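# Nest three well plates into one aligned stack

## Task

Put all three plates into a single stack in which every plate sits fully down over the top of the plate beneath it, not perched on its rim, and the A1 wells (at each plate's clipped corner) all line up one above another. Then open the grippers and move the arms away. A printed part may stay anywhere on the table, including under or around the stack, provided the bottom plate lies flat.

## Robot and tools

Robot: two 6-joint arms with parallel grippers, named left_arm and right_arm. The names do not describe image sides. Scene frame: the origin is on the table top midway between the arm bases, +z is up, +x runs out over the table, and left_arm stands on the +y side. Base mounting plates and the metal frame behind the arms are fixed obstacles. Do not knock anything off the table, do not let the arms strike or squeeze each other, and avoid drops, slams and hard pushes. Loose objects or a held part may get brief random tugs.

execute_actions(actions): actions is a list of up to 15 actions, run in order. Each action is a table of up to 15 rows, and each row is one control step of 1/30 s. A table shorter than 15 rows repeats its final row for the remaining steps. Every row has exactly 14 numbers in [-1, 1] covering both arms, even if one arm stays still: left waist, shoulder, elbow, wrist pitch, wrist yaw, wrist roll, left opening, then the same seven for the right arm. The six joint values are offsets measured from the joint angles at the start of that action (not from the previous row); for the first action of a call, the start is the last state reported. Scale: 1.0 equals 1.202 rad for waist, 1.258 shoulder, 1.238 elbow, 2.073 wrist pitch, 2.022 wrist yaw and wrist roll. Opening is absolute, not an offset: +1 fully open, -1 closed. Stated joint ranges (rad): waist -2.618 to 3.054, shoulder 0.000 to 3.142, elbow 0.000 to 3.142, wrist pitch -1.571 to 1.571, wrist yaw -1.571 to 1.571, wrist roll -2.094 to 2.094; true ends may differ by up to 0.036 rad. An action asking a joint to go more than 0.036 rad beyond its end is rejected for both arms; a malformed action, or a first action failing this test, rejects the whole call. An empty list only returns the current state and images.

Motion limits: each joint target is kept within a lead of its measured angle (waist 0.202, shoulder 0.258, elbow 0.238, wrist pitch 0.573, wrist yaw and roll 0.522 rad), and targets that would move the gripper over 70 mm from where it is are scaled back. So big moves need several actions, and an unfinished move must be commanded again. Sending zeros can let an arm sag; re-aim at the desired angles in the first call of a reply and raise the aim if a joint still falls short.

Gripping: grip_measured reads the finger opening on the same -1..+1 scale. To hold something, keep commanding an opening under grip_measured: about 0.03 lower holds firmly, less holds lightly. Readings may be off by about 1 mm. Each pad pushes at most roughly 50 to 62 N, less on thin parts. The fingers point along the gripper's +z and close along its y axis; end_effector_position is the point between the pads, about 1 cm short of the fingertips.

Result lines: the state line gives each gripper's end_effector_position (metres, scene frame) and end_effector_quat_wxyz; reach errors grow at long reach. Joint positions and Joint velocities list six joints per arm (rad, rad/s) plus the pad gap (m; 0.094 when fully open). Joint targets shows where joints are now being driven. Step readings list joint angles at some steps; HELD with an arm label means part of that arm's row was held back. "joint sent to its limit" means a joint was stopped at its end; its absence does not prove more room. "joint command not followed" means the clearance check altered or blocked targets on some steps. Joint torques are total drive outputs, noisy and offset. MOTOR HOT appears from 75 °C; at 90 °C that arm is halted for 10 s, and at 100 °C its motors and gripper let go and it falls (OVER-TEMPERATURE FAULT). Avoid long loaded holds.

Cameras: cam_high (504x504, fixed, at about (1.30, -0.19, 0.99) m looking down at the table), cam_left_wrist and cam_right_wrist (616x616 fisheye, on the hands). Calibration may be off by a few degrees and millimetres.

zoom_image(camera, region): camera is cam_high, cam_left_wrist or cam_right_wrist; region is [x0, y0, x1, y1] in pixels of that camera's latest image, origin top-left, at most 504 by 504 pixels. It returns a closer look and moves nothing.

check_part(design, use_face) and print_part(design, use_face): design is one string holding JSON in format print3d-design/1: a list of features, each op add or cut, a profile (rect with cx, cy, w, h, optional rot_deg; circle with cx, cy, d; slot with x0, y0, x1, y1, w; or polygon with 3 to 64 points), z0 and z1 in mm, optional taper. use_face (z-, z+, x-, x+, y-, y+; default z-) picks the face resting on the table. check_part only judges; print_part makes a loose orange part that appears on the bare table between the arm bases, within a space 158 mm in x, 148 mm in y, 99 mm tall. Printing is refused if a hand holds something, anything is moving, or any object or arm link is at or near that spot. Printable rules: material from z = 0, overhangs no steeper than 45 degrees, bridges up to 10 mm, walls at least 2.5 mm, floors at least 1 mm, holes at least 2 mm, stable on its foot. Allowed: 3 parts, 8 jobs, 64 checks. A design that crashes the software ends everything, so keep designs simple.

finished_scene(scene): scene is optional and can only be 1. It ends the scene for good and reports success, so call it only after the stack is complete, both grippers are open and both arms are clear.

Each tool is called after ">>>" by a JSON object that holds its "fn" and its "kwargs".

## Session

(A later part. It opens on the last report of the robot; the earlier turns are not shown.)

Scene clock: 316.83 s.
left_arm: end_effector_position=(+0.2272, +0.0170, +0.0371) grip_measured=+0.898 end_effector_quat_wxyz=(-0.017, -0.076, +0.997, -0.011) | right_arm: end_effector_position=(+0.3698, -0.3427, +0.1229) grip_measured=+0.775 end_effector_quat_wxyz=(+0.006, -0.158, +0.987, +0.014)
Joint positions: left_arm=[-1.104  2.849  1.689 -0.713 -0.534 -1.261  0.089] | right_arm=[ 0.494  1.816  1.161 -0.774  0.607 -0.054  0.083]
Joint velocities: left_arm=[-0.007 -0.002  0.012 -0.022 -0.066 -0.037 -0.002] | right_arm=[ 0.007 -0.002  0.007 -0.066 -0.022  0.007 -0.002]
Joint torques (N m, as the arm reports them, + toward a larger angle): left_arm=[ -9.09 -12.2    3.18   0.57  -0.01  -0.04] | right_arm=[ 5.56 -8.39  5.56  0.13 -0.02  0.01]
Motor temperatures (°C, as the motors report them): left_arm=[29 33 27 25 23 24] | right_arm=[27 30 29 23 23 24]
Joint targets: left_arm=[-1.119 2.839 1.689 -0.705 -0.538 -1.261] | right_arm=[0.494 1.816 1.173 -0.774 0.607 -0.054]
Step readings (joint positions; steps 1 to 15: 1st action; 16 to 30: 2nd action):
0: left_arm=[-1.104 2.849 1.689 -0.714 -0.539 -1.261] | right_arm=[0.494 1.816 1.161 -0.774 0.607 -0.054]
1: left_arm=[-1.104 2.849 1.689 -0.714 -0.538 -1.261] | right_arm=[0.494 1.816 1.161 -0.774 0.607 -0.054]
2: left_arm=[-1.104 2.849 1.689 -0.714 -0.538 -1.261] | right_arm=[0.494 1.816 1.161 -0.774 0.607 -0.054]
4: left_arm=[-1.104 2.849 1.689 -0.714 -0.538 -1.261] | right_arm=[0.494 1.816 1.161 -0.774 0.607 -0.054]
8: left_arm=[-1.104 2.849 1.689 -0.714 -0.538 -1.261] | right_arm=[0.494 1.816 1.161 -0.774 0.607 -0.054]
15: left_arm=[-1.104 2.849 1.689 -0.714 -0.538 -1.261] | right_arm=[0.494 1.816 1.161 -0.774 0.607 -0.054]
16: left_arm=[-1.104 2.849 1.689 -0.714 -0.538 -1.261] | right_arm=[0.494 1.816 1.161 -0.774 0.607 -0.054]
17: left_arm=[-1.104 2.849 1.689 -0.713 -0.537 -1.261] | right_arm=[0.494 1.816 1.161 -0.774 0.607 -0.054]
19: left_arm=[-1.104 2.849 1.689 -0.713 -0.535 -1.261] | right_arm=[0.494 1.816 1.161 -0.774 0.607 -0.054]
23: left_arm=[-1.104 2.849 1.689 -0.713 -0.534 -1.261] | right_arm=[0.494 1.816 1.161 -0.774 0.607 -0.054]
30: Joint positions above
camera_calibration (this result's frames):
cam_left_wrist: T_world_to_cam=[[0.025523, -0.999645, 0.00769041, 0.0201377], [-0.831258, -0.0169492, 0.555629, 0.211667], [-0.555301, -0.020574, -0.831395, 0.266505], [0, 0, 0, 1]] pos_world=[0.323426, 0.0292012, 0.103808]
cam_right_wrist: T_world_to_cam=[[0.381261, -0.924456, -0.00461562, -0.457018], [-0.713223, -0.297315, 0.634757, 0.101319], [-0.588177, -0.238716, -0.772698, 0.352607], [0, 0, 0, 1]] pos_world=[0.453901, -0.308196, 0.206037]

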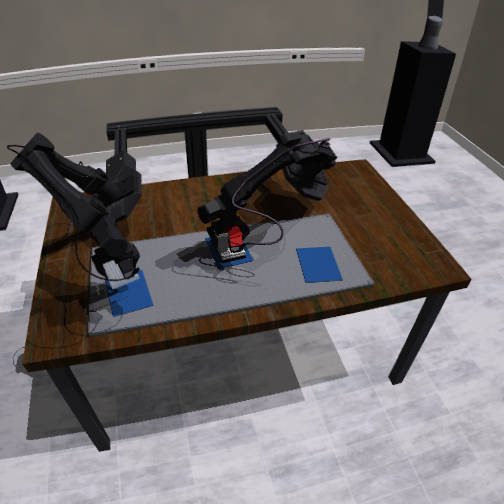

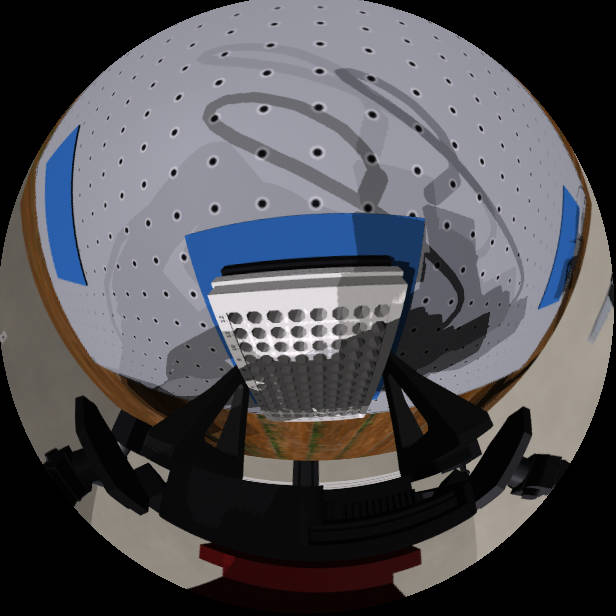

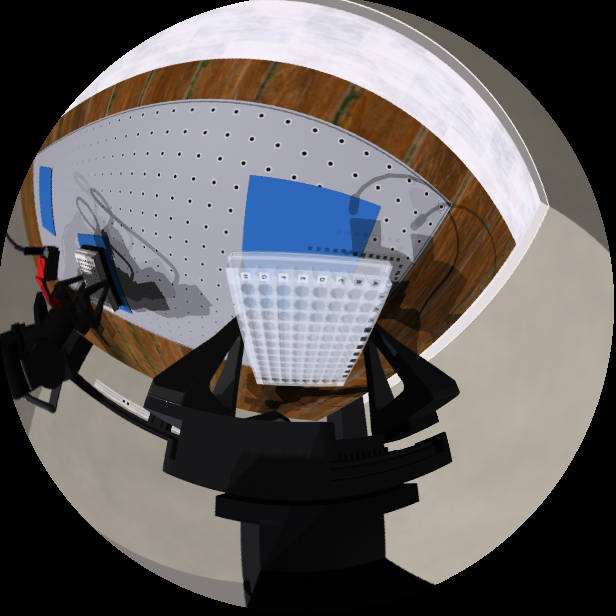

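>>> {"fn": "execute_actions", "kwargs": {"actions": [[[-0.012,-0.008,0,0.004,0,0,1,0,0,0.01,0,0,0,0.73]],[[-0.07,-0.09,0.03,-0.07,0,0,1,0,0,0.01,0,0,0,0.73]],[[0.1,-0.25,0,-0.1,0,0.2,1,0,0,0.01,0,0,0,0.73]],[[0.25,-0.3,-0.1,-0.05,0,0.2,1,0,0,0.01,0,0,0,0.73]],[[0.25,-0.2,-0.1,-0.05,0,0.2,1,0,0,0.01,0,0,0,0.73]]]}}

>>> {"fn": "zoom_image", "kwargs": {"camera": "cam_high", "region": [195, 220, 265, 275]}}

>>> {"fn": "zoom_image", "kwargs": {"camera": "cam_right_wrist", "region": [50, 220, 170, 320]}}

Scene clock: 329.47 s.
left_arm: end_effector_position=(+0.4138, +0.4068, +0.1717) grip_measured=+1.000 end_effector_quat_wxyz=(-0.048, +0.059, +0.997, -0.024) | right_arm: end_effector_position=(+0.3698, -0.3427, +0.1229) grip_measured=+0.775 end_effector_quat_wxyz=(+0.006, -0.158, +0.987, +0.014)
Joint positions: left_arm=[-0.366  1.771  1.487 -1.176 -0.547 -0.153  0.094] | right_arm=[ 0.494  1.816  1.161 -0.774  0.607 -0.054  0.083]
Joint velocities: left_arm=[-0.164  0.002 -0.017  0.007  0.037  0.125  0.   ] | right_arm=[-0.007 -0.012 -0.007  0.022  0.081 -0.081 -0.   ]
Joint torques (N m, as the arm reports them, + toward a larger angle): left_arm=[-6.64 -8.06  3.17  0.3   0.06  0.01] | right_arm=[ 5.59 -8.41  5.53  0.12 -0.02  0.  ]
Motor temperatures (°C, as the motors report them): left_arm=[29 34 27 25 23 24] | right_arm=[27 30 29 23 23 24]
Joint targets: left_arm=[-0.389 1.768 1.480 -1.191 -0.537 -0.122] | right_arm=[0.494 1.816 1.173 -0.774 0.607 -0.054]
Step readings (joint positions; steps 1 to 15: 1st action; 16 to 30: 2nd action; 31 to 45: 3rd action; 46 to 60: 4th action; 61 to 75: 5th action):
0: left_arm=[-1.104 2.849 1.689 -0.713 -0.533 -1.261] | right_arm=[0.494 1.816 1.161 -0.774 0.607 -0.054]
1: left_arm=[-1.104 2.849 1.689 -0.713 -0.533 -1.261] | right_arm=[0.494 1.816 1.161 -0.774 0.607 -0.054]
2: left_arm=[-1.104 2.849 1.689 -0.713 -0.532 -1.261] | right_arm=[0.494 1.816 1.161 -0.774 0.607 -0.054]
4: left_arm=[-1.104 2.849 1.689 -0.713 -0.531 -1.261] | right_arm=[0.494 1.816 1.161 -0.774 0.607 -0.054]
8: left_arm=[-1.104 2.849 1.689 -0.713 -0.530 -1.261] | right_arm=[0.494 1.816 1.161 -0.774 0.607 -0.054]
15: left_arm=[-1.104 2.849 1.689 -0.713 -0.529 -1.261] | right_arm=[0.494 1.816 1.161 -0.774 0.607 -0.054]
16: left_arm=[-1.109 2.842 1.690 -0.725 -0.528 -1.261] | right_arm=[0.494 1.816 1.161 -0.774 0.607 -0.054]
17: left_arm=[-1.116 2.830 1.690 -0.754 -0.526 -1.261] | right_arm=[0.494 1.816 1.161 -0.774 0.607 -0.054]
19: left_arm=[-1.142 2.794 1.691 -0.795 -0.526 -1.261] | right_arm=[0.494 1.816 1.161 -0.774 0.607 -0.054]
23: left_arm=[-1.179 2.746 1.712 -0.818 -0.526 -1.261] | right_arm=[0.494 1.816 1.161 -0.774 0.607 -0.054]
30: left_arm=[-1.179 2.741 1.716 -0.835 -0.524 -1.261] | right_arm=[0.494 1.816 1.161 -0.774 0.607 -0.054]
31: left_arm=[-1.173 2.730 1.713 -0.843 -0.519 -1.228] | right_arm=[0.494 1.816 1.161 -0.774 0.607 -0.054]
32: left_arm=[-1.163 2.710 1.704 -0.864 -0.509 -1.184] | right_arm=[0.494 1.816 1.161 -0.774 0.607 -0.054]
34: left_arm=[-1.127 2.646 1.697 -0.909 -0.502 -1.114] | right_arm=[0.494 1.816 1.161 -0.774 0.607 -0.054]
38: left_arm=[-1.051 2.482 1.698 -0.966 -0.506 -0.982] | right_arm=[0.494 1.816 1.161 -0.774 0.607 -0.054]
45: left_arm=[-1.032 2.414 1.718 -1.008 -0.525 -0.890] | right_arm=[0.494 1.816 1.161 -0.774 0.607 -0.054]
46: left_arm=[-1.023 2.404 1.703 -1.004 -0.519 -0.855] | right_arm=[0.494 1.816 1.161 -0.774 0.607 -0.054]
47: left_arm=[-1.008 2.381 1.672 -1.007 -0.508 -0.812] | right_arm=[0.494 1.816 1.161 -0.774 0.607 -0.054]
49: left_arm=[-0.947 2.317 1.629 -1.034 -0.500 -0.745] | right_arm=[0.494 1.816 1.161 -0.774 0.607 -0.054]
53: left_arm=[-0.779 2.161 1.604 -1.058 -0.502 -0.634] | right_arm=[0.494 1.816 1.161 -0.774 0.607 -0.054]
60: left_arm=[-0.689 2.020 1.604 -1.087 -0.537 -0.527] | right_arm=[0.494 1.816 1.161 -0.774 0.607 -0.054]
61: left_arm=[-0.684 2.008 1.588 -1.081 -0.529 -0.488] | right_arm=[0.494 1.816 1.161 -0.774 0.607 -0.054]
62: left_arm=[-0.668 1.983 1.557 -1.081 -0.518 -0.442] | right_arm=[0.494 1.816 1.161 -0.774 0.607 -0.054]
64: left_arm=[-0.592 1.917 1.513 -1.111 -0.512 -0.364] | right_arm=[0.494 1.816 1.161 -0.774 0.607 -0.054]
68: left_arm=[-0.383 1.805 1.493 -1.147 -0.529 -0.236] | right_arm=[0.494 1.816 1.161 -0.774 0.607 -0.054]
75: Joint positions above
camera_calibration (this result's frames):
cam_left_wrist: T_world_to_cam=[[-0.24083, -0.969296, 0.0496713, 0.494655], [-0.769649, 0.221904, 0.598664, 0.168621], [-0.591305, 0.105947, -0.799458, 0.447959], [0, 0, 0, 1]] pos_world=[0.513787, 0.394589, 0.232607]
cam_right_wrist: T_world_to_cam=[[0.381261, -0.924456, -0.00461562, -0.457018], [-0.713223, -0.297315, 0.634757, 0.101319], [-0.588177, -0.238716, -0.772698, 0.352607], [0, 0, 0, 1]] pos_world=[0.453901, -0.308196, 0.206037]

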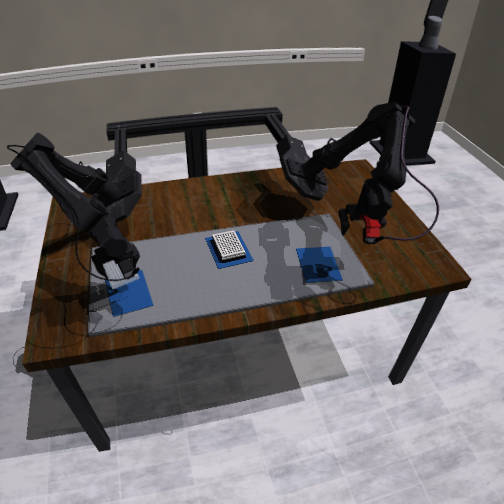

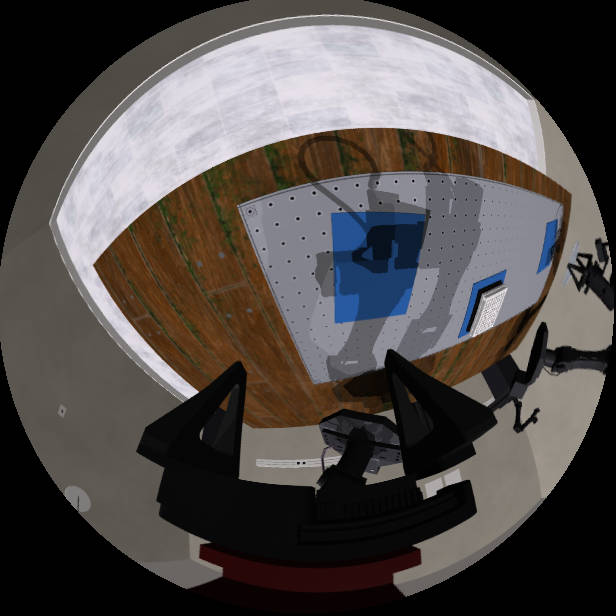

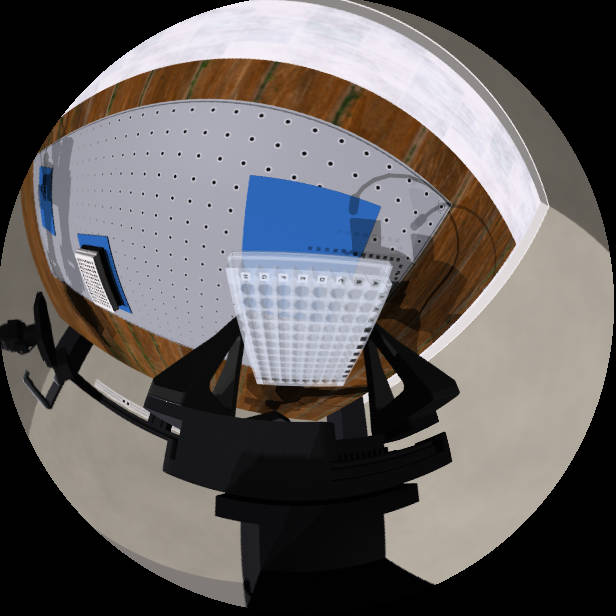

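Region (195, 220, 265, 275) of cam_high's 504x504 image, scaled by 7.200, with more detail than that image has; it fills the top 396 rows of this view, and the rest is white.

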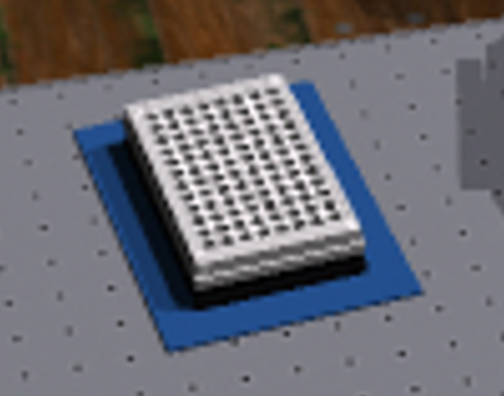

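Region (50, 220, 170, 320) of cam_right_wrist's 616x616 image, scaled by 4.200, with more detail than that image has.

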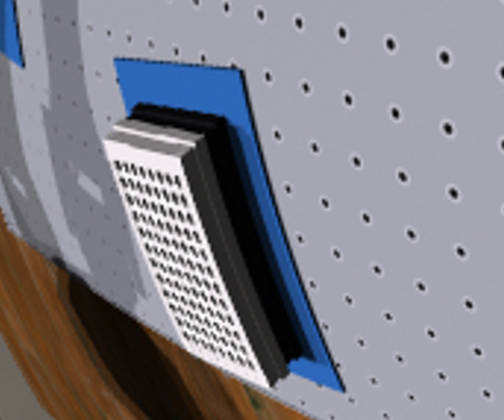

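>>> {"fn": "execute_actions", "kwargs": {"actions": [[[0,0,0,0,0,0,1,0.149,0.2,0.172,-0.028,-0.004,-0.25,0.73]],[[0,0,0,0,0,0,1,0.149,0.2,0.172,-0.028,-0.004,-0.25,0.73]],[[0,0,0,0,0,0,1,0.149,0.2,0.172,-0.028,-0.004,-0.25,0.73]],[[0,0,0,0,0,0,1,0.149,0.2,0.172,-0.028,-0.004,-0.25,0.73]]]}}

Scene clock: 348.27 s.
left_arm: end_effector_position=(+0.4115, +0.4132, +0.1675) grip_measured=+1.000 end_effector_quat_wxyz=(-0.057, +0.055, +0.997, -0.023) | right_arm: end_effector_position=(+0.2483, +0.0213, +0.0989) grip_measured=+0.776 end_effector_quat_wxyz=(-0.020, +0.999, -0.031, +0.031)
Joint positions: left_arm=[-0.344  1.771  1.486 -1.181 -0.543 -0.147  0.094] | right_arm=[ 1.228  2.873  1.908 -0.918  0.572 -1.963  0.083]
Joint velocities: left_arm=[-0.002 -0.012 -0.007  0.007  0.007  0.051  0.   ] | right_arm=[-0.183 -0.051  0.002 -0.081 -0.007 -0.168 -0.   ]
Joint torques (N m, as the arm reports them, + toward a larger angle): left_arm=[-5.88 -7.93  3.5   0.33  0.05 -0.03] | right_arm=[  7.53 -14.8    7.36   0.05   0.    -0.01]
Motor temperatures (°C, as the motors report them): left_arm=[28 32 27 24 23 24] | right_arm=[28 31 29 23 23 24]
Joint targets: left_arm=[-0.349 1.771 1.486 -1.181 -0.543 -0.147] | right_arm=[1.216 2.860 1.936 -0.942 0.573 -1.992]
Step readings (joint positions; steps 1 to 15: 1st action; 16 to 30: 2nd action; 31 to 45: 3rd action; 46 to 60: 4th action):
0: left_arm=[-0.372 1.771 1.486 -1.181 -0.543 -0.130] | right_arm=[0.494 1.816 1.161 -0.774 0.607 -0.054]
1: left_arm=[-0.371 1.771 1.486 -1.181 -0.543 -0.132] | right_arm=[0.504 1.839 1.184 -0.798 0.612 -0.108]
2: left_arm=[-0.369 1.771 1.486 -1.181 -0.543 -0.135] | right_arm=[0.524 1.886 1.235 -0.821 0.619 -0.179]
4: left_arm=[-0.364 1.771 1.486 -1.181 -0.543 -0.139] | right_arm=[0.589 1.993 1.322 -0.811 0.620 -0.306]
8: left_arm=[-0.360 1.771 1.486 -1.181 -0.543 -0.144] | right_arm=[0.682 2.079 1.350 -0.803 0.600 -0.454]
15: left_arm=[-0.360 1.771 1.486 -1.181 -0.543 -0.147] | right_arm=[0.671 2.080 1.350 -0.811 0.597 -0.532]
16: left_arm=[-0.359 1.771 1.486 -1.181 -0.543 -0.147] | right_arm=[0.679 2.101 1.373 -0.833 0.602 -0.585]
17: left_arm=[-0.358 1.771 1.486 -1.181 -0.543 -0.147] | right_arm=[0.693 2.143 1.423 -0.853 0.609 -0.652]
19: left_arm=[-0.356 1.771 1.486 -1.181 -0.543 -0.147] | right_arm=[0.748 2.240 1.506 -0.845 0.611 -0.773]
23: left_arm=[-0.354 1.771 1.486 -1.181 -0.543 -0.147] | right_arm=[0.854 2.340 1.538 -0.839 0.596 -0.927]
30: left_arm=[-0.354 1.771 1.486 -1.181 -0.543 -0.147] | right_arm=[0.851 2.344 1.538 -0.848 0.589 -1.010]
31: left_arm=[-0.354 1.771 1.486 -1.181 -0.543 -0.147] | right_arm=[0.856 2.365 1.561 -0.869 0.593 -1.061]
32: left_arm=[-0.353 1.771 1.486 -1.181 -0.543 -0.147] | right_arm=[0.866 2.404 1.610 -0.885 0.600 -1.126]
34: left_arm=[-0.351 1.771 1.486 -1.181 -0.543 -0.147] | right_arm=[0.912 2.492 1.689 -0.877 0.603 -1.240]
38: left_arm=[-0.349 1.771 1.486 -1.181 -0.543 -0.147] | right_arm=[1.024 2.598 1.724 -0.874 0.592 -1.399]
45: left_arm=[-0.349 1.771 1.486 -1.181 -0.543 -0.147] | right_arm=[1.037 2.608 1.724 -0.884 0.581 -1.487]
46: left_arm=[-0.349 1.771 1.486 -1.181 -0.543 -0.147] | right_arm=[1.040 2.628 1.748 -0.904 0.585 -1.538]
47: left_arm=[-0.348 1.771 1.486 -1.181 -0.543 -0.147] | right_arm=[1.048 2.665 1.798 -0.917 0.592 -1.601]
49: left_arm=[-0.346 1.771 1.486 -1.181 -0.543 -0.147] | right_arm=[1.089 2.747 1.873 -0.907 0.596 -1.711]
53: left_arm=[-0.344 1.771 1.486 -1.181 -0.543 -0.147] | right_arm=[1.205 2.856 1.908 -0.907 0.586 -1.872]
60: Joint positions above
camera_calibration (this result's frames):
cam_left_wrist: T_world_to_cam=[[-0.232356, -0.971371, 0.0494945, 0.497953], [-0.76108, 0.213267, 0.612596, 0.165592], [-0.605613, 0.104671, -0.788845, 0.447198], [0, 0, 0, 1]] pos_world=[0.51256, 0.401572, 0.226683]
cam_right_wrist: T_world_to_cam=[[-0.0148452, 0.998293, 0.0564794, -0.0230108], [0.718391, -0.0286402, 0.695049, -0.229079], [0.695481, 0.0508925, -0.71674, 0.0190927], [0, 0, 0, 1]] pos_world=[0.150948, 0.015439, 0.174205]

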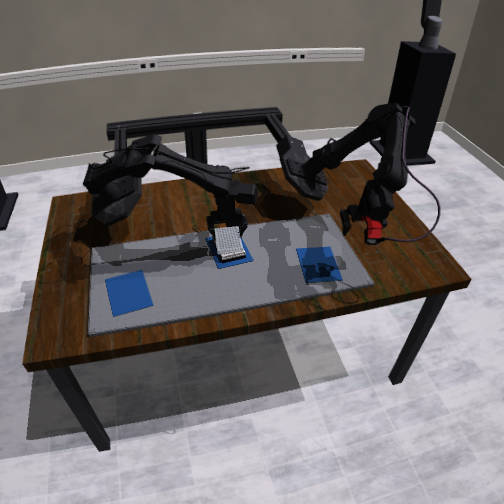

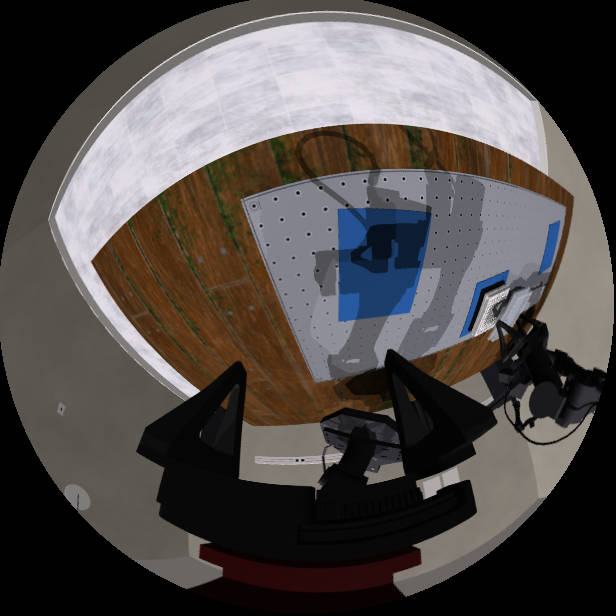

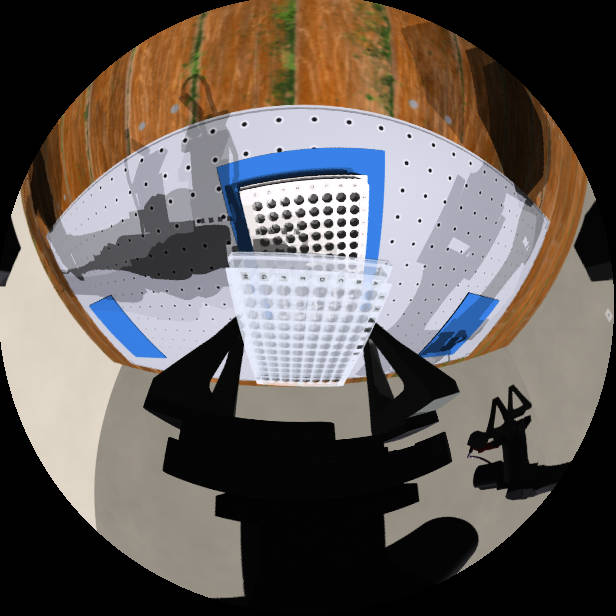

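>>> {"fn": "execute_actions", "kwargs": {"actions": [[[-0.01,0,0,0,0,0,1,0.004,0.024,-0.048,0.013,-0.036,-0.078,0.73]],[[-0.01,0,0,0,0,0,1,0.004,0,0,0,0,-0.01,0.73]]]}}

>>> {"fn": "zoom_image", "kwargs": {"camera": "cam_right_wrist", "region": [160, 160, 460, 400]}}

Scene clock: 365.43 s.
left_arm: end_effector_position=(+0.4115, +0.4132, +0.1675) grip_measured=+1.000 end_effector_quat_wxyz=(-0.057, +0.055, +0.997, -0.023) | right_arm: end_effector_position=(+0.2276, +0.0156, +0.0770) grip_measured=+0.776 end_effector_quat_wxyz=(-0.010, +0.999, +0.045, -0.006)
Joint positions: left_arm=[-0.344  1.771  1.486 -1.181 -0.543 -0.147  0.094] | right_arm=[ 1.214  2.9    1.869 -0.9    0.516 -2.101  0.083]
Joint velocities: left_arm=[ 0.002  0.002  0.017 -0.022 -0.022  0.022  0.   ] | right_arm=[-0.002 -0.002 -0.012  0.022 -0.007  0.037  0.001]
Joint torques (N m, as the arm reports them, + toward a larger angle): left_arm=[-6.53 -7.94  3.48  0.33  0.05 -0.04] | right_arm=[  7.95 -13.49   5.19   0.13  -0.03  -0.1 ]
Motor temperatures (°C, as the motors report them): left_arm=[28 31 27 24 23 24] | right_arm=[29 35 30 23 23 24]
Joint targets: left_arm=[-0.356 1.771 1.486 -1.181 -0.543 -0.147] | right_arm=[1.219 2.900 1.869 -0.900 0.516 -2.107]
joint sent to its limit (right arm) — the command would take joint 6 (wrist roll) past its lower limit, so that joint was sent only as far as its limit.
Step readings (joint positions; steps 1 to 15: 1st action; 16 to 30: 2nd action):
0: left_arm=[-0.344 1.771 1.486 -1.181 -0.543 -0.147] | right_arm=[1.209 2.872 1.908 -0.918 0.573 -1.986]
1: left_arm=[-0.344 1.771 1.486 -1.181 -0.543 -0.147] | right_arm=[1.209 2.872 1.904 -0.913 0.566 -2.003]
2: left_arm=[-0.344 1.771 1.486 -1.181 -0.543 -0.147] | right_arm=[1.209 2.872 1.898 -0.907 0.557 -2.022]
4: left_arm=[-0.344 1.771 1.486 -1.181 -0.543 -0.147] | right_arm=[1.210 2.879 1.885 -0.902 0.542 -2.051]
8: left_arm=[-0.344 1.771 1.486 -1.181 -0.543 -0.147] | right_arm=[1.214 2.897 1.871 -0.902 0.524 -2.081]
15: left_arm=[-0.344 1.771 1.486 -1.181 -0.543 -0.147] | right_arm=[1.214 2.900 1.869 -0.900 0.516 -2.097]
16: left_arm=[-0.344 1.771 1.486 -1.181 -0.543 -0.147] | right_arm=[1.214 2.900 1.869 -0.900 0.516 -2.098]
17: left_arm=[-0.344 1.771 1.486 -1.181 -0.543 -0.147] | right_arm=[1.214 2.900 1.869 -0.900 0.516 -2.099]
19: left_arm=[-0.344 1.771 1.486 -1.181 -0.543 -0.147] | right_arm=[1.214 2.900 1.869 -0.900 0.516 -2.099]
23: left_arm=[-0.344 1.771 1.486 -1.181 -0.543 -0.147] | right_arm=[1.214 2.900 1.869 -0.900 0.516 -2.101]
30: Joint positions above
camera_calibration (this result's frames):
cam_left_wrist: T_world_to_cam=[[-0.232356, -0.971371, 0.0494945, 0.497953], [-0.76108, 0.213267, 0.612596, 0.165592], [-0.605613, 0.104671, -0.788845, 0.447198], [0, 0, 0, 1]] pos_world=[0.51256, 0.401572, 0.226683]
cam_right_wrist: T_world_to_cam=[[-0.163925, 0.985592, 0.0416648, 0.0188912], [0.760572, 0.0993765, 0.641603, -0.206641], [0.628218, 0.136864, -0.765905, 0.0358545], [0, 0, 0, 1]] pos_world=[0.137738, -0.00299099, 0.159255]

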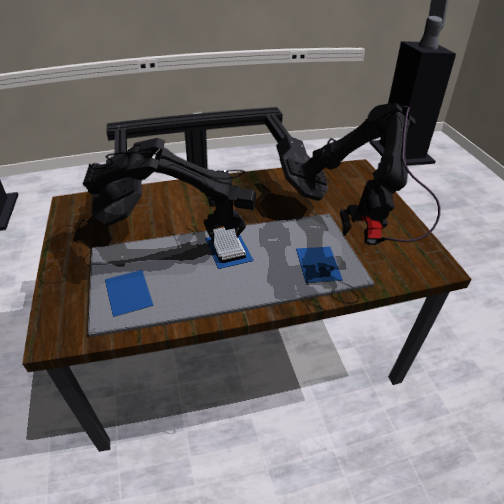

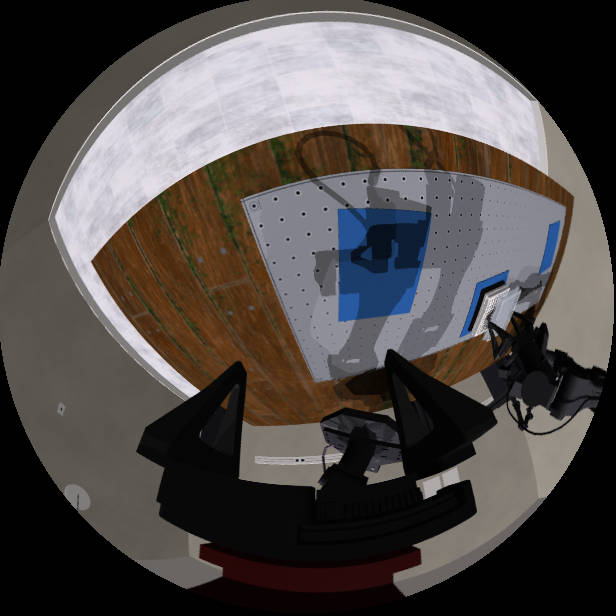

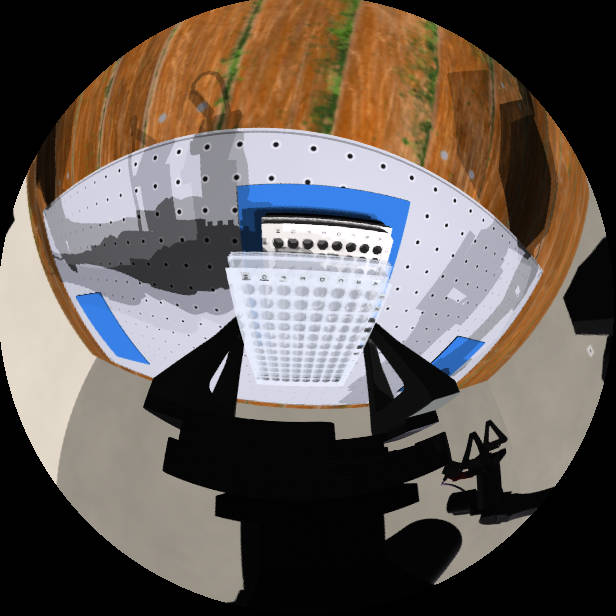

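Region (160, 160, 460, 400) of cam_right_wrist's 616x616 image, scaled by 1.680, with more detail than that image has; it fills the top 403 rows of this view, and the rest is white.

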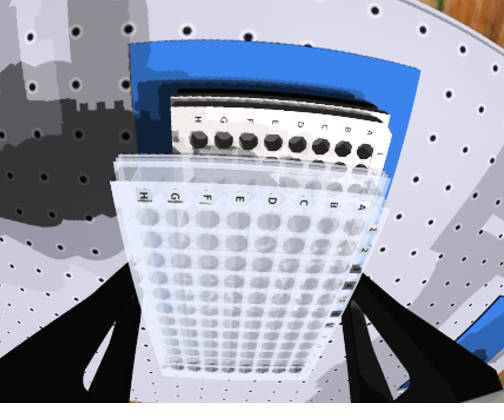

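>>> {"fn": "execute_actions", "kwargs": {"actions": [[[-0.01,0,0,0,0,0,1,0.027,0.056,0.089,-0.029,0,-0.003,0.73]]]}}

>>> {"fn": "zoom_image", "kwargs": {"camera": "cam_right_wrist", "region": [160, 160, 460, 400]}}

Scene clock: 383.93 s.
left_arm: end_effector_position=(+0.4115, +0.4132, +0.1675) grip_measured=+1.000 end_effector_quat_wxyz=(-0.057, +0.055, +0.997, -0.023) | right_arm: end_effector_position=(+0.2227, +0.0281, +0.0726) grip_measured=+0.776 end_effector_quat_wxyz=(-0.007, +0.998, +0.056, -0.003)
Joint positions: left_arm=[-0.344  1.771  1.486 -1.181 -0.543 -0.147  0.094] | right_arm=[ 1.231  2.961  1.948 -0.93   0.517 -2.102  0.083]
Joint velocities: left_arm=[-0.007 -0.017  0.012 -0.095 -0.081 -0.051  0.   ] | right_arm=[ 0.007  0.002 -0.017 -0.007  0.007  0.051 -0.001]
Joint torques (N m, as the arm reports them, + toward a larger angle): left_arm=[-6.55 -7.94  3.52  0.34  0.05 -0.03] | right_arm=[  8.83 -13.14   7.09  -0.08  -0.03  -0.06]
Motor temperatures (°C, as the motors report them): left_arm=[28 31 27 24 23 24] | right_arm=[29 36 29 23 23 24]
Joint targets: left_arm=[-0.356 1.771 1.486 -1.181 -0.543 -0.147] | right_arm=[1.247 2.970 1.979 -0.960 0.516 -2.107]
Step readings (joint positions):
0: left_arm=[-0.344 1.771 1.486 -1.181 -0.543 -0.147] | right_arm=[1.214 2.900 1.869 -0.900 0.516 -2.101]
1: left_arm=[-0.344 1.771 1.486 -1.181 -0.543 -0.147] | right_arm=[1.215 2.909 1.884 -0.914 0.516 -2.102]
2: left_arm=[-0.344 1.771 1.486 -1.181 -0.543 -0.147] | right_arm=[1.216 2.924 1.912 -0.925 0.517 -2.102]
4: left_arm=[-0.344 1.771 1.486 -1.181 -0.543 -0.147] | right_arm=[1.221 2.948 1.944 -0.925 0.517 -2.102]
8: left_arm=[-0.344 1.771 1.486 -1.181 -0.543 -0.147] | right_arm=[1.230 2.961 1.948 -0.928 0.517 -2.102]
15: Joint positions above
camera_calibration (this result's frames):
cam_left_wrist: T_world_to_cam=[[-0.232356, -0.971371, 0.0494945, 0.497953], [-0.76108, 0.213267, 0.612596, 0.165592], [-0.605613, 0.104671, -0.788845, 0.447198], [0, 0, 0, 1]] pos_world=[0.51256, 0.401572, 0.226683]
cam_right_wrist: T_world_to_cam=[[-0.184258, 0.982244, 0.0352972, 0.0110585], [0.754825, 0.118413, 0.64515, -0.200817], [0.629515, 0.145517, -0.76324, 0.0330806], [0, 0, 0, 1]] pos_world=[0.132794, 0.00810337, 0.154415]

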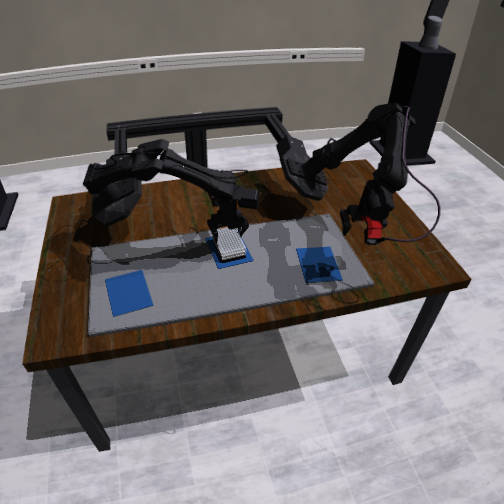

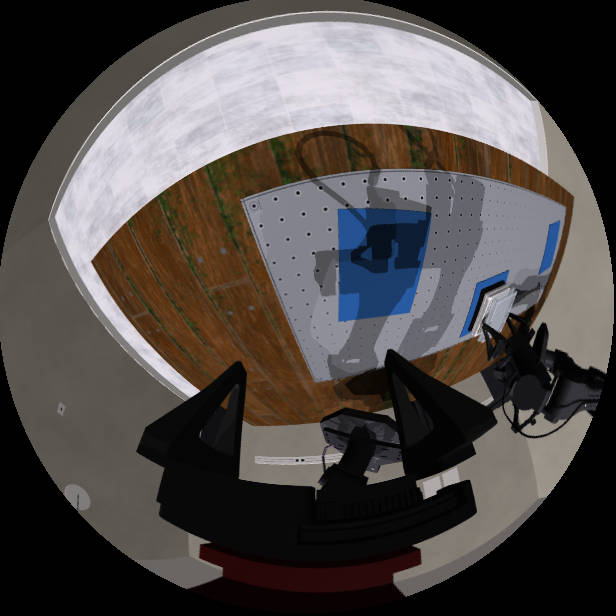

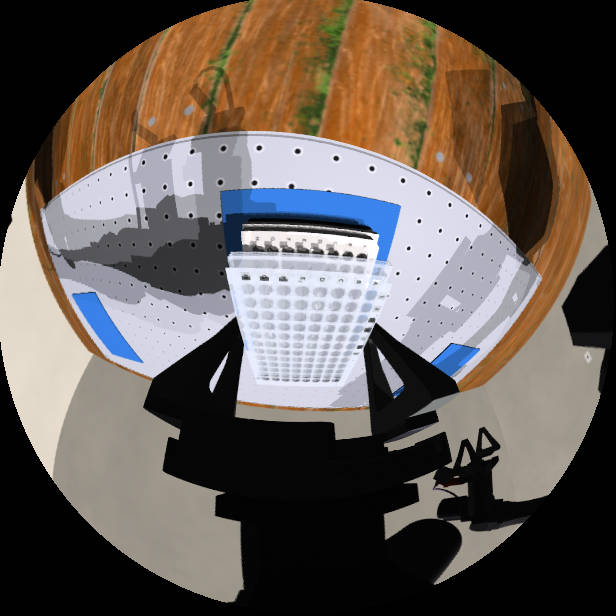

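Region (160, 160, 460, 400) of cam_right_wrist's 616x616 image, scaled by 1.680, with more detail than that image has; it fills the top 403 rows of this view, and the rest is white.

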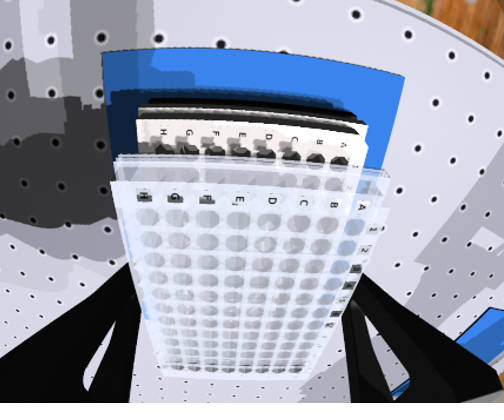

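>>> {"fn": "execute_actions", "kwargs": {"actions": [[[-0.01,0,0,0,0,0,1,0.01,0.025,0.015,0,0,-0.003,0.73]]]}}

>>> {"fn": "zoom_image", "kwargs": {"camera": "cam_right_wrist", "region": [160, 160, 460, 400]}}

Scene clock: 389.90 s.
left_arm: end_effector_position=(+0.4115, +0.4132, +0.1675) grip_measured=+1.000 end_effector_quat_wxyz=(-0.057, +0.055, +0.997, -0.023) | right_arm: end_effector_position=(+0.2160, +0.0264, +0.0632) grip_measured=+0.776 end_effector_quat_wxyz=(+0.002, +0.998, +0.061, -0.008)
Joint positions: left_arm=[-0.344  1.771  1.486 -1.181 -0.543 -0.147  0.094] | right_arm=[ 1.231  2.985  1.948 -0.93   0.517 -2.102  0.083]
Joint velocities: left_arm=[-0.007  0.002 -0.022  0.037  0.022  0.007  0.   ] | right_arm=[ 0.002  0.007 -0.012  0.022  0.051 -0.022  0.001]
Joint torques (N m, as the arm reports them, + toward a larger angle): left_arm=[-6.53 -7.95  3.51  0.34  0.05 -0.03] | right_arm=[  8.56 -12.92   6.28   0.08  -0.05  -0.05]
Motor temperatures (°C, as the motors report them): left_arm=[28 31 27 24 23 24] | right_arm=[29 36 30 23 23 24]
Joint targets: left_arm=[-0.356 1.771 1.486 -1.181 -0.543 -0.147] | right_arm=[1.243 2.993 1.967 -0.930 0.517 -2.108]
Step readings (joint positions):
0: left_arm=[-0.344 1.771 1.486 -1.181 -0.543 -0.147] | right_arm=[1.231 2.961 1.948 -0.931 0.517 -2.102]
1: left_arm=[-0.344 1.771 1.486 -1.181 -0.543 -0.147] | right_arm=[1.231 2.963 1.948 -0.931 0.517 -2.102]
2: left_arm=[-0.344 1.771 1.486 -1.181 -0.543 -0.147] | right_arm=[1.231 2.965 1.948 -0.930 0.517 -2.102]
4: left_arm=[-0.344 1.771 1.486 -1.181 -0.543 -0.147] | right_arm=[1.231 2.972 1.948 -0.930 0.517 -2.102]
8: left_arm=[-0.344 1.771 1.486 -1.181 -0.543 -0.147] | right_arm=[1.231 2.984 1.948 -0.930 0.517 -2.102]
15: Joint positions above
camera_calibration (this result's frames):
cam_left_wrist: T_world_to_cam=[[-0.232356, -0.971371, 0.0494945, 0.497953], [-0.76108, 0.213267, 0.612596, 0.165592], [-0.605613, 0.104671, -0.788845, 0.447198], [0, 0, 0, 1]] pos_world=[0.51256, 0.401572, 0.226683]
cam_right_wrist: T_world_to_cam=[[-0.195574, 0.980509, 0.0187835, 0.0153825], [0.758487, 0.139092, 0.636671, -0.190324], [0.621649, 0.138763, -0.770907, 0.0328063], [0, 0, 0, 1]] pos_world=[0.126973, 0.00683764, 0.146176]

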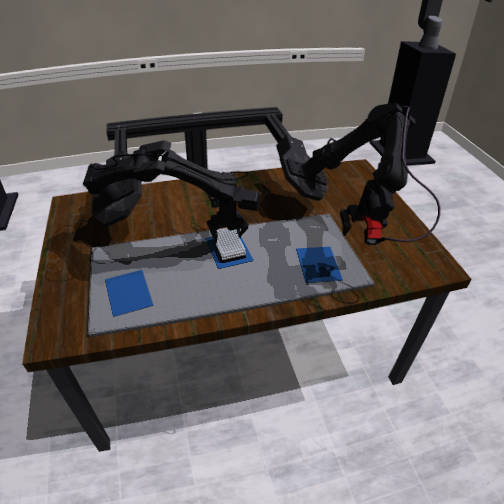

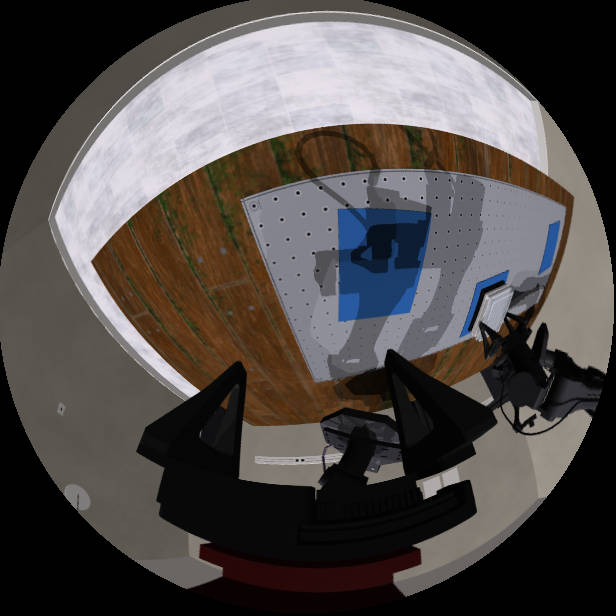

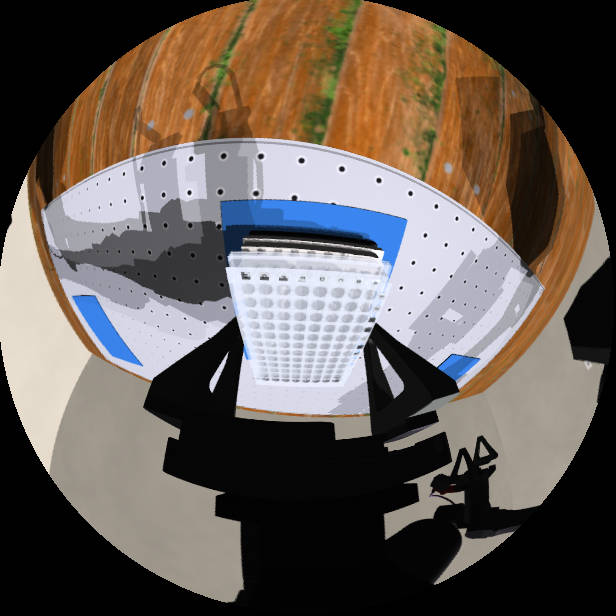

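Region (160, 160, 460, 400) of cam_right_wrist's 616x616 image, scaled by 1.680, with more detail than that image has; it fills the top 403 rows of this view, and the rest is white.

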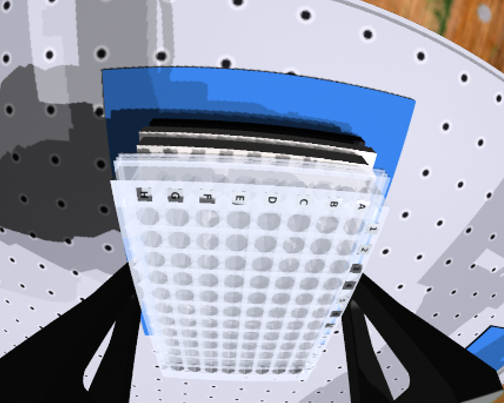

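>>> {"fn": "execute_actions", "kwargs": {"actions": [[[-0.01,0,0,0,0,0,1,0.01,0,0.015,0.018,0,-0.003,0.73]],[[-0.01,0,0,0,0,0,1,0.01,0.016,0.015,0.008,0,-0.003,0.73]]]}}

>>> {"fn": "zoom_image", "kwargs": {"camera": "cam_right_wrist", "region": [160, 160, 460, 400]}}

Scene clock: 400.50 s.
left_arm: end_effector_position=(+0.4115, +0.4132, +0.1675) grip_measured=+1.000 end_effector_quat_wxyz=(-0.057, +0.055, +0.997, -0.023) | right_arm: end_effector_position=(+0.2169, +0.0295, +0.0611) grip_measured=+0.776 end_effector_quat_wxyz=(-0.003, +0.998, +0.058, -0.003)
Joint positions: left_arm=[-0.344  1.771  1.486 -1.181 -0.543 -0.147  0.094] | right_arm=[ 1.231  2.99   1.948 -0.911  0.522 -2.102  0.083]
Joint velocities: left_arm=[-0.017 -0.002 -0.027  0.037 -0.066 -0.022  0.   ] | right_arm=[-0.017  0.002  0.007 -0.095  0.037 -0.007 -0.   ]
Joint torques (N m, as the arm reports them, + toward a larger angle): left_arm=[-6.55 -7.95  3.5   0.33  0.06 -0.04] | right_arm=[  8.43 -12.53   6.42   0.25  -0.07  -0.06]
Motor temperatures (°C, as the motors report them): left_arm=[28 31 27 24 23 24] | right_arm=[30 37 30 23 23 24]
Joint targets: left_arm=[-0.356 1.771 1.486 -1.181 -0.543 -0.147] | right_arm=[1.243 3.005 1.967 -0.896 0.517 -2.108]
Step readings (joint positions; steps 1 to 15: 1st action; 16 to 30: 2nd action):
0: left_arm=[-0.344 1.771 1.486 -1.181 -0.543 -0.147] | right_arm=[1.231 2.985 1.948 -0.930 0.517 -2.102]
1: left_arm=[-0.344 1.771 1.486 -1.181 -0.543 -0.147] | right_arm=[1.231 2.985 1.948 -0.928 0.517 -2.102]
2: left_arm=[-0.344 1.771 1.486 -1.181 -0.543 -0.147] | right_arm=[1.231 2.985 1.948 -0.924 0.517 -2.102]
4: left_arm=[-0.344 1.771 1.486 -1.181 -0.543 -0.147] | right_arm=[1.231 2.985 1.948 -0.916 0.517 -2.102]
8: left_arm=[-0.344 1.771 1.486 -1.181 -0.543 -0.147] | right_arm=[1.231 2.985 1.948 -0.913 0.517 -2.102]
15: left_arm=[-0.344 1.771 1.486 -1.181 -0.543 -0.147] | right_arm=[1.231 2.985 1.948 -0.913 0.517 -2.102]
16: left_arm=[-0.344 1.771 1.486 -1.181 -0.543 -0.147] | right_arm=[1.231 2.985 1.948 -0.913 0.517 -2.102]
17: left_arm=[-0.344 1.771 1.486 -1.181 -0.543 -0.147] | right_arm=[1.231 2.986 1.948 -0.913 0.518 -2.102]
19: left_arm=[-0.344 1.771 1.486 -1.181 -0.543 -0.147] | right_arm=[1.231 2.988 1.948 -0.912 0.520 -2.102]
23: left_arm=[-0.344 1.771 1.486 -1.181 -0.543 -0.147] | right_arm=[1.231 2.990 1.948 -0.911 0.522 -2.102]
30: Joint positions above
camera_calibration (this result's frames):
cam_left_wrist: T_world_to_cam=[[-0.232356, -0.971371, 0.0494945, 0.497953], [-0.76108, 0.213267, 0.612596, 0.165592], [-0.605613, 0.104671, -0.788845, 0.447198], [0, 0, 0, 1]] pos_world=[0.51256, 0.401572, 0.226683]
cam_right_wrist: T_world_to_cam=[[-0.189171, 0.981609, 0.0256399, 0.0107264], [0.753731, 0.128421, 0.644513, -0.189207], [0.629368, 0.141249, -0.764163, 0.0280208], [0, 0, 0, 1]] pos_world=[0.127005, 0.00981108, 0.143084]

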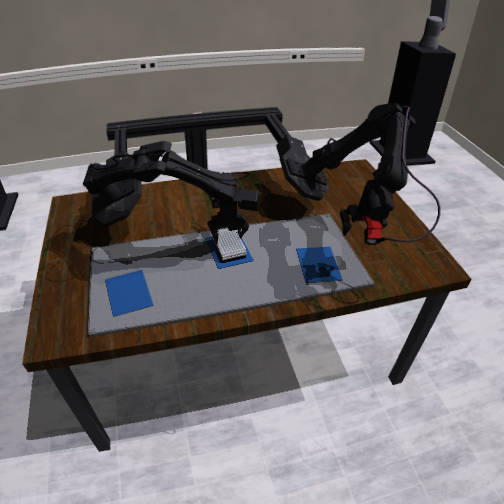

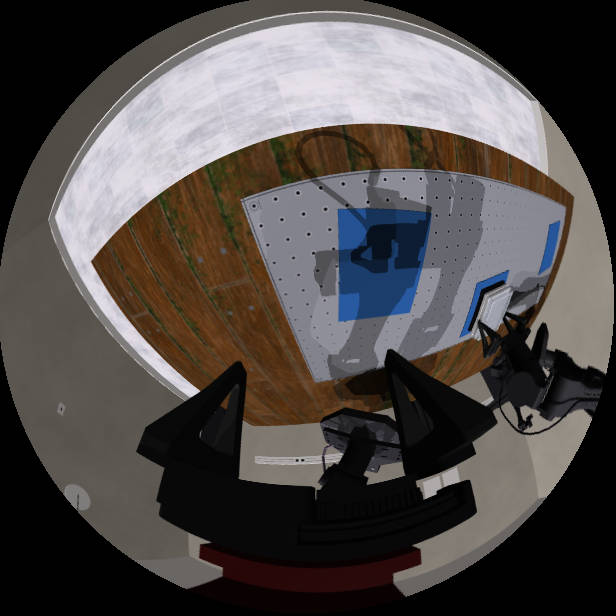

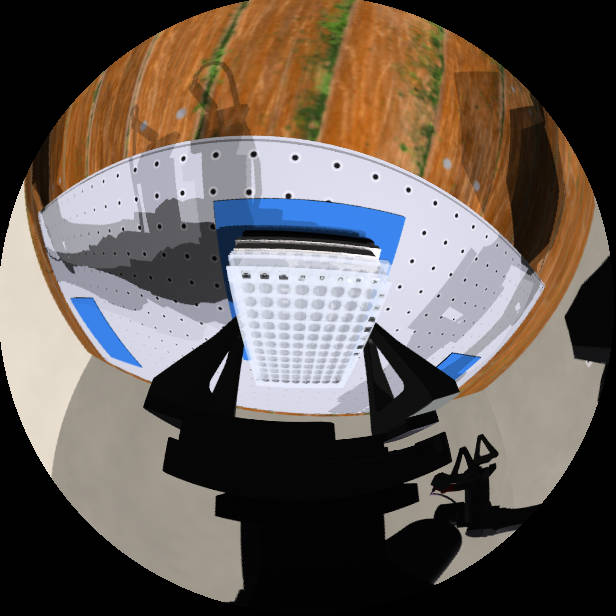

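Region (160, 160, 460, 400) of cam_right_wrist's 616x616 image, scaled by 1.680, with more detail than that image has; it fills the top 403 rows of this view, and the rest is white.

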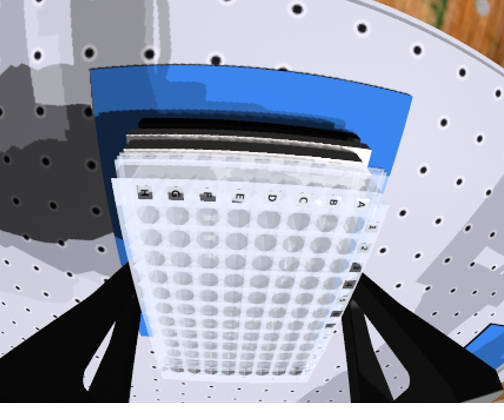

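>>> {"fn": "execute_actions", "kwargs": {"actions": [[[-0.01,0,0,0,0,0,1,0.02,-0.002,0.015,0,0,-0.003,0.73]],[[-0.01,0,0,0,0,0,1,0.01,-0.002,0.015,-0.02,0,-0.003,0.73]]]}}

>>> {"fn": "zoom_image", "kwargs": {"camera": "cam_right_wrist", "region": [160, 160, 460, 400]}}

Scene clock: 409.63 s.
left_arm: end_effector_position=(+0.4115, +0.4132, +0.1675) grip_measured=+1.000 end_effector_quat_wxyz=(-0.057, +0.055, +0.997, -0.023) | right_arm: end_effector_position=(+0.2165, +0.0286, +0.0617) grip_measured=+0.776 end_effector_quat_wxyz=(+0.000, +0.998, +0.061, -0.001)
Joint positions: left_arm=[-0.344  1.771  1.486 -1.181 -0.543 -0.147  0.094] | right_arm=[ 1.233  2.99   1.948 -0.917  0.526 -2.102  0.083]
Joint velocities: left_arm=[ 0.007 -0.002 -0.002 -0.037  0.066  0.007  0.   ] | right_arm=[-0.012 -0.002 -0.002 -0.022 -0.051 -0.007 -0.   ]
Joint torques (N m, as the arm reports them, + toward a larger angle): left_arm=[-6.53 -7.94  3.51  0.33  0.05 -0.03] | right_arm=[  8.48 -14.14   6.46  -0.2   -0.03  -0.06]
Motor temperatures (°C, as the motors report them): left_arm=[28 31 27 24 23 24] | right_arm=[30 37 30 23 23 24]
Joint targets: left_arm=[-0.356 1.771 1.486 -1.181 -0.543 -0.147] | right_arm=[1.245 2.988 1.967 -0.953 0.526 -2.108]
Step readings (joint positions; steps 1 to 15: 1st action; 16 to 30: 2nd action):
0: left_arm=[-0.344 1.771 1.486 -1.181 -0.543 -0.147] | right_arm=[1.231 2.990 1.948 -0.911 0.522 -2.102]
1: left_arm=[-0.344 1.771 1.486 -1.181 -0.543 -0.147] | right_arm=[1.231 2.990 1.948 -0.911 0.522 -2.102]
2: left_arm=[-0.344 1.771 1.486 -1.181 -0.543 -0.147] | right_arm=[1.231 2.990 1.948 -0.911 0.523 -2.102]
4: left_arm=[-0.344 1.771 1.486 -1.181 -0.543 -0.147] | right_arm=[1.233 2.990 1.948 -0.911 0.524 -2.102]
8: left_arm=[-0.344 1.771 1.486 -1.181 -0.543 -0.147] | right_arm=[1.233 2.990 1.948 -0.911 0.526 -2.102]
15: left_arm=[-0.344 1.771 1.486 -1.181 -0.543 -0.147] | right_arm=[1.233 2.990 1.948 -0.911 0.526 -2.102]
16: left_arm=[-0.344 1.771 1.486 -1.181 -0.543 -0.147] | right_arm=[1.233 2.990 1.948 -0.913 0.526 -2.102]
17: left_arm=[-0.344 1.771 1.486 -1.181 -0.543 -0.147] | right_arm=[1.233 2.990 1.948 -0.914 0.526 -2.102]
19: left_arm=[-0.344 1.771 1.486 -1.181 -0.543 -0.147] | right_arm=[1.233 2.990 1.948 -0.915 0.526 -2.102]
23: left_arm=[-0.344 1.771 1.486 -1.181 -0.543 -0.147] | right_arm=[1.233 2.990 1.948 -0.916 0.526 -2.102]
30: Joint positions above
camera_calibration (this result's frames):
cam_left_wrist: T_world_to_cam=[[-0.232356, -0.971371, 0.0494945, 0.497953], [-0.76108, 0.213267, 0.612596, 0.165592], [-0.605613, 0.104671, -0.788845, 0.447198], [0, 0, 0, 1]] pos_world=[0.51256, 0.401572, 0.226683]
cam_right_wrist: T_world_to_cam=[[-0.193996, 0.980805, 0.0197001, 0.0129566], [0.750662, 0.135487, 0.646645, -0.188836], [0.631563, 0.140235, -0.762537, 0.0282856], [0, 0, 0, 1]] pos_world=[0.126402, 0.00891035, 0.143423]

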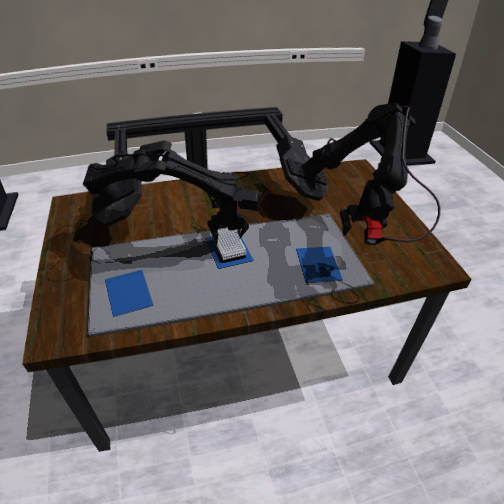

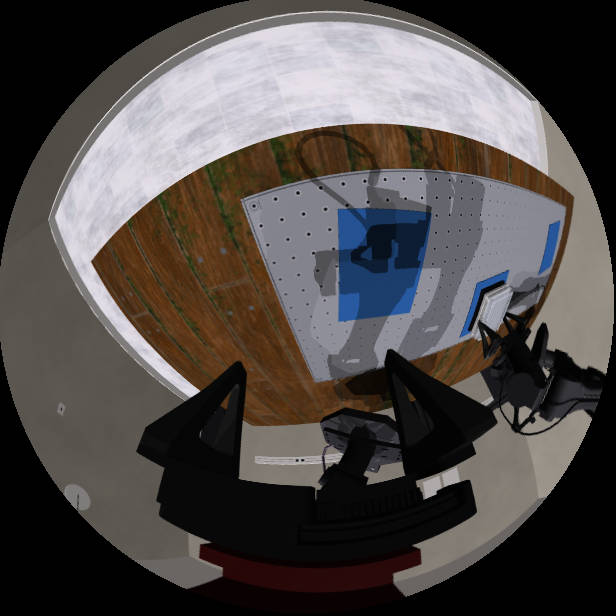

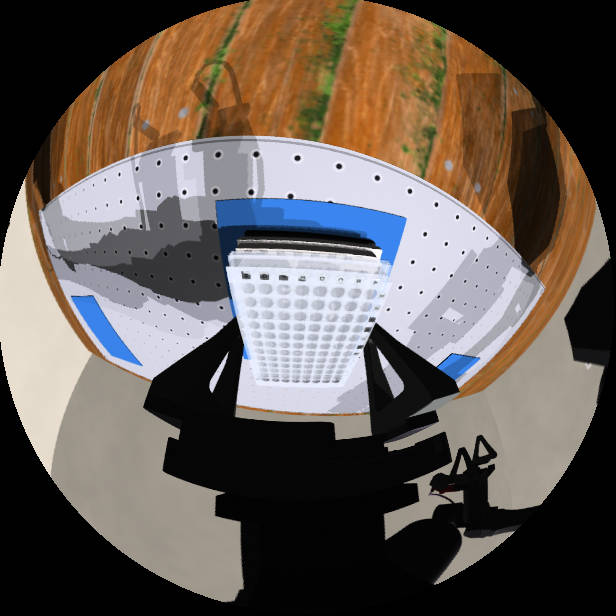

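Region (160, 160, 460, 400) of cam_right_wrist's 616x616 image, scaled by 1.680, with more detail than that image has; it fills the top 403 rows of this view, and the rest is white.

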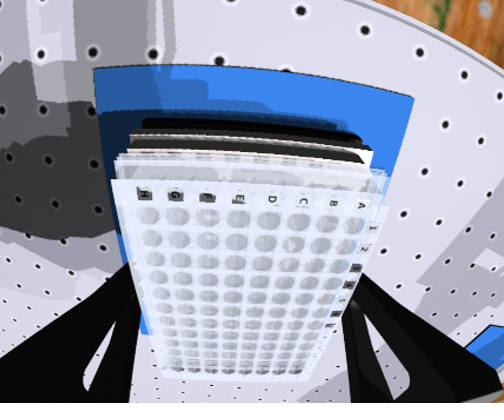

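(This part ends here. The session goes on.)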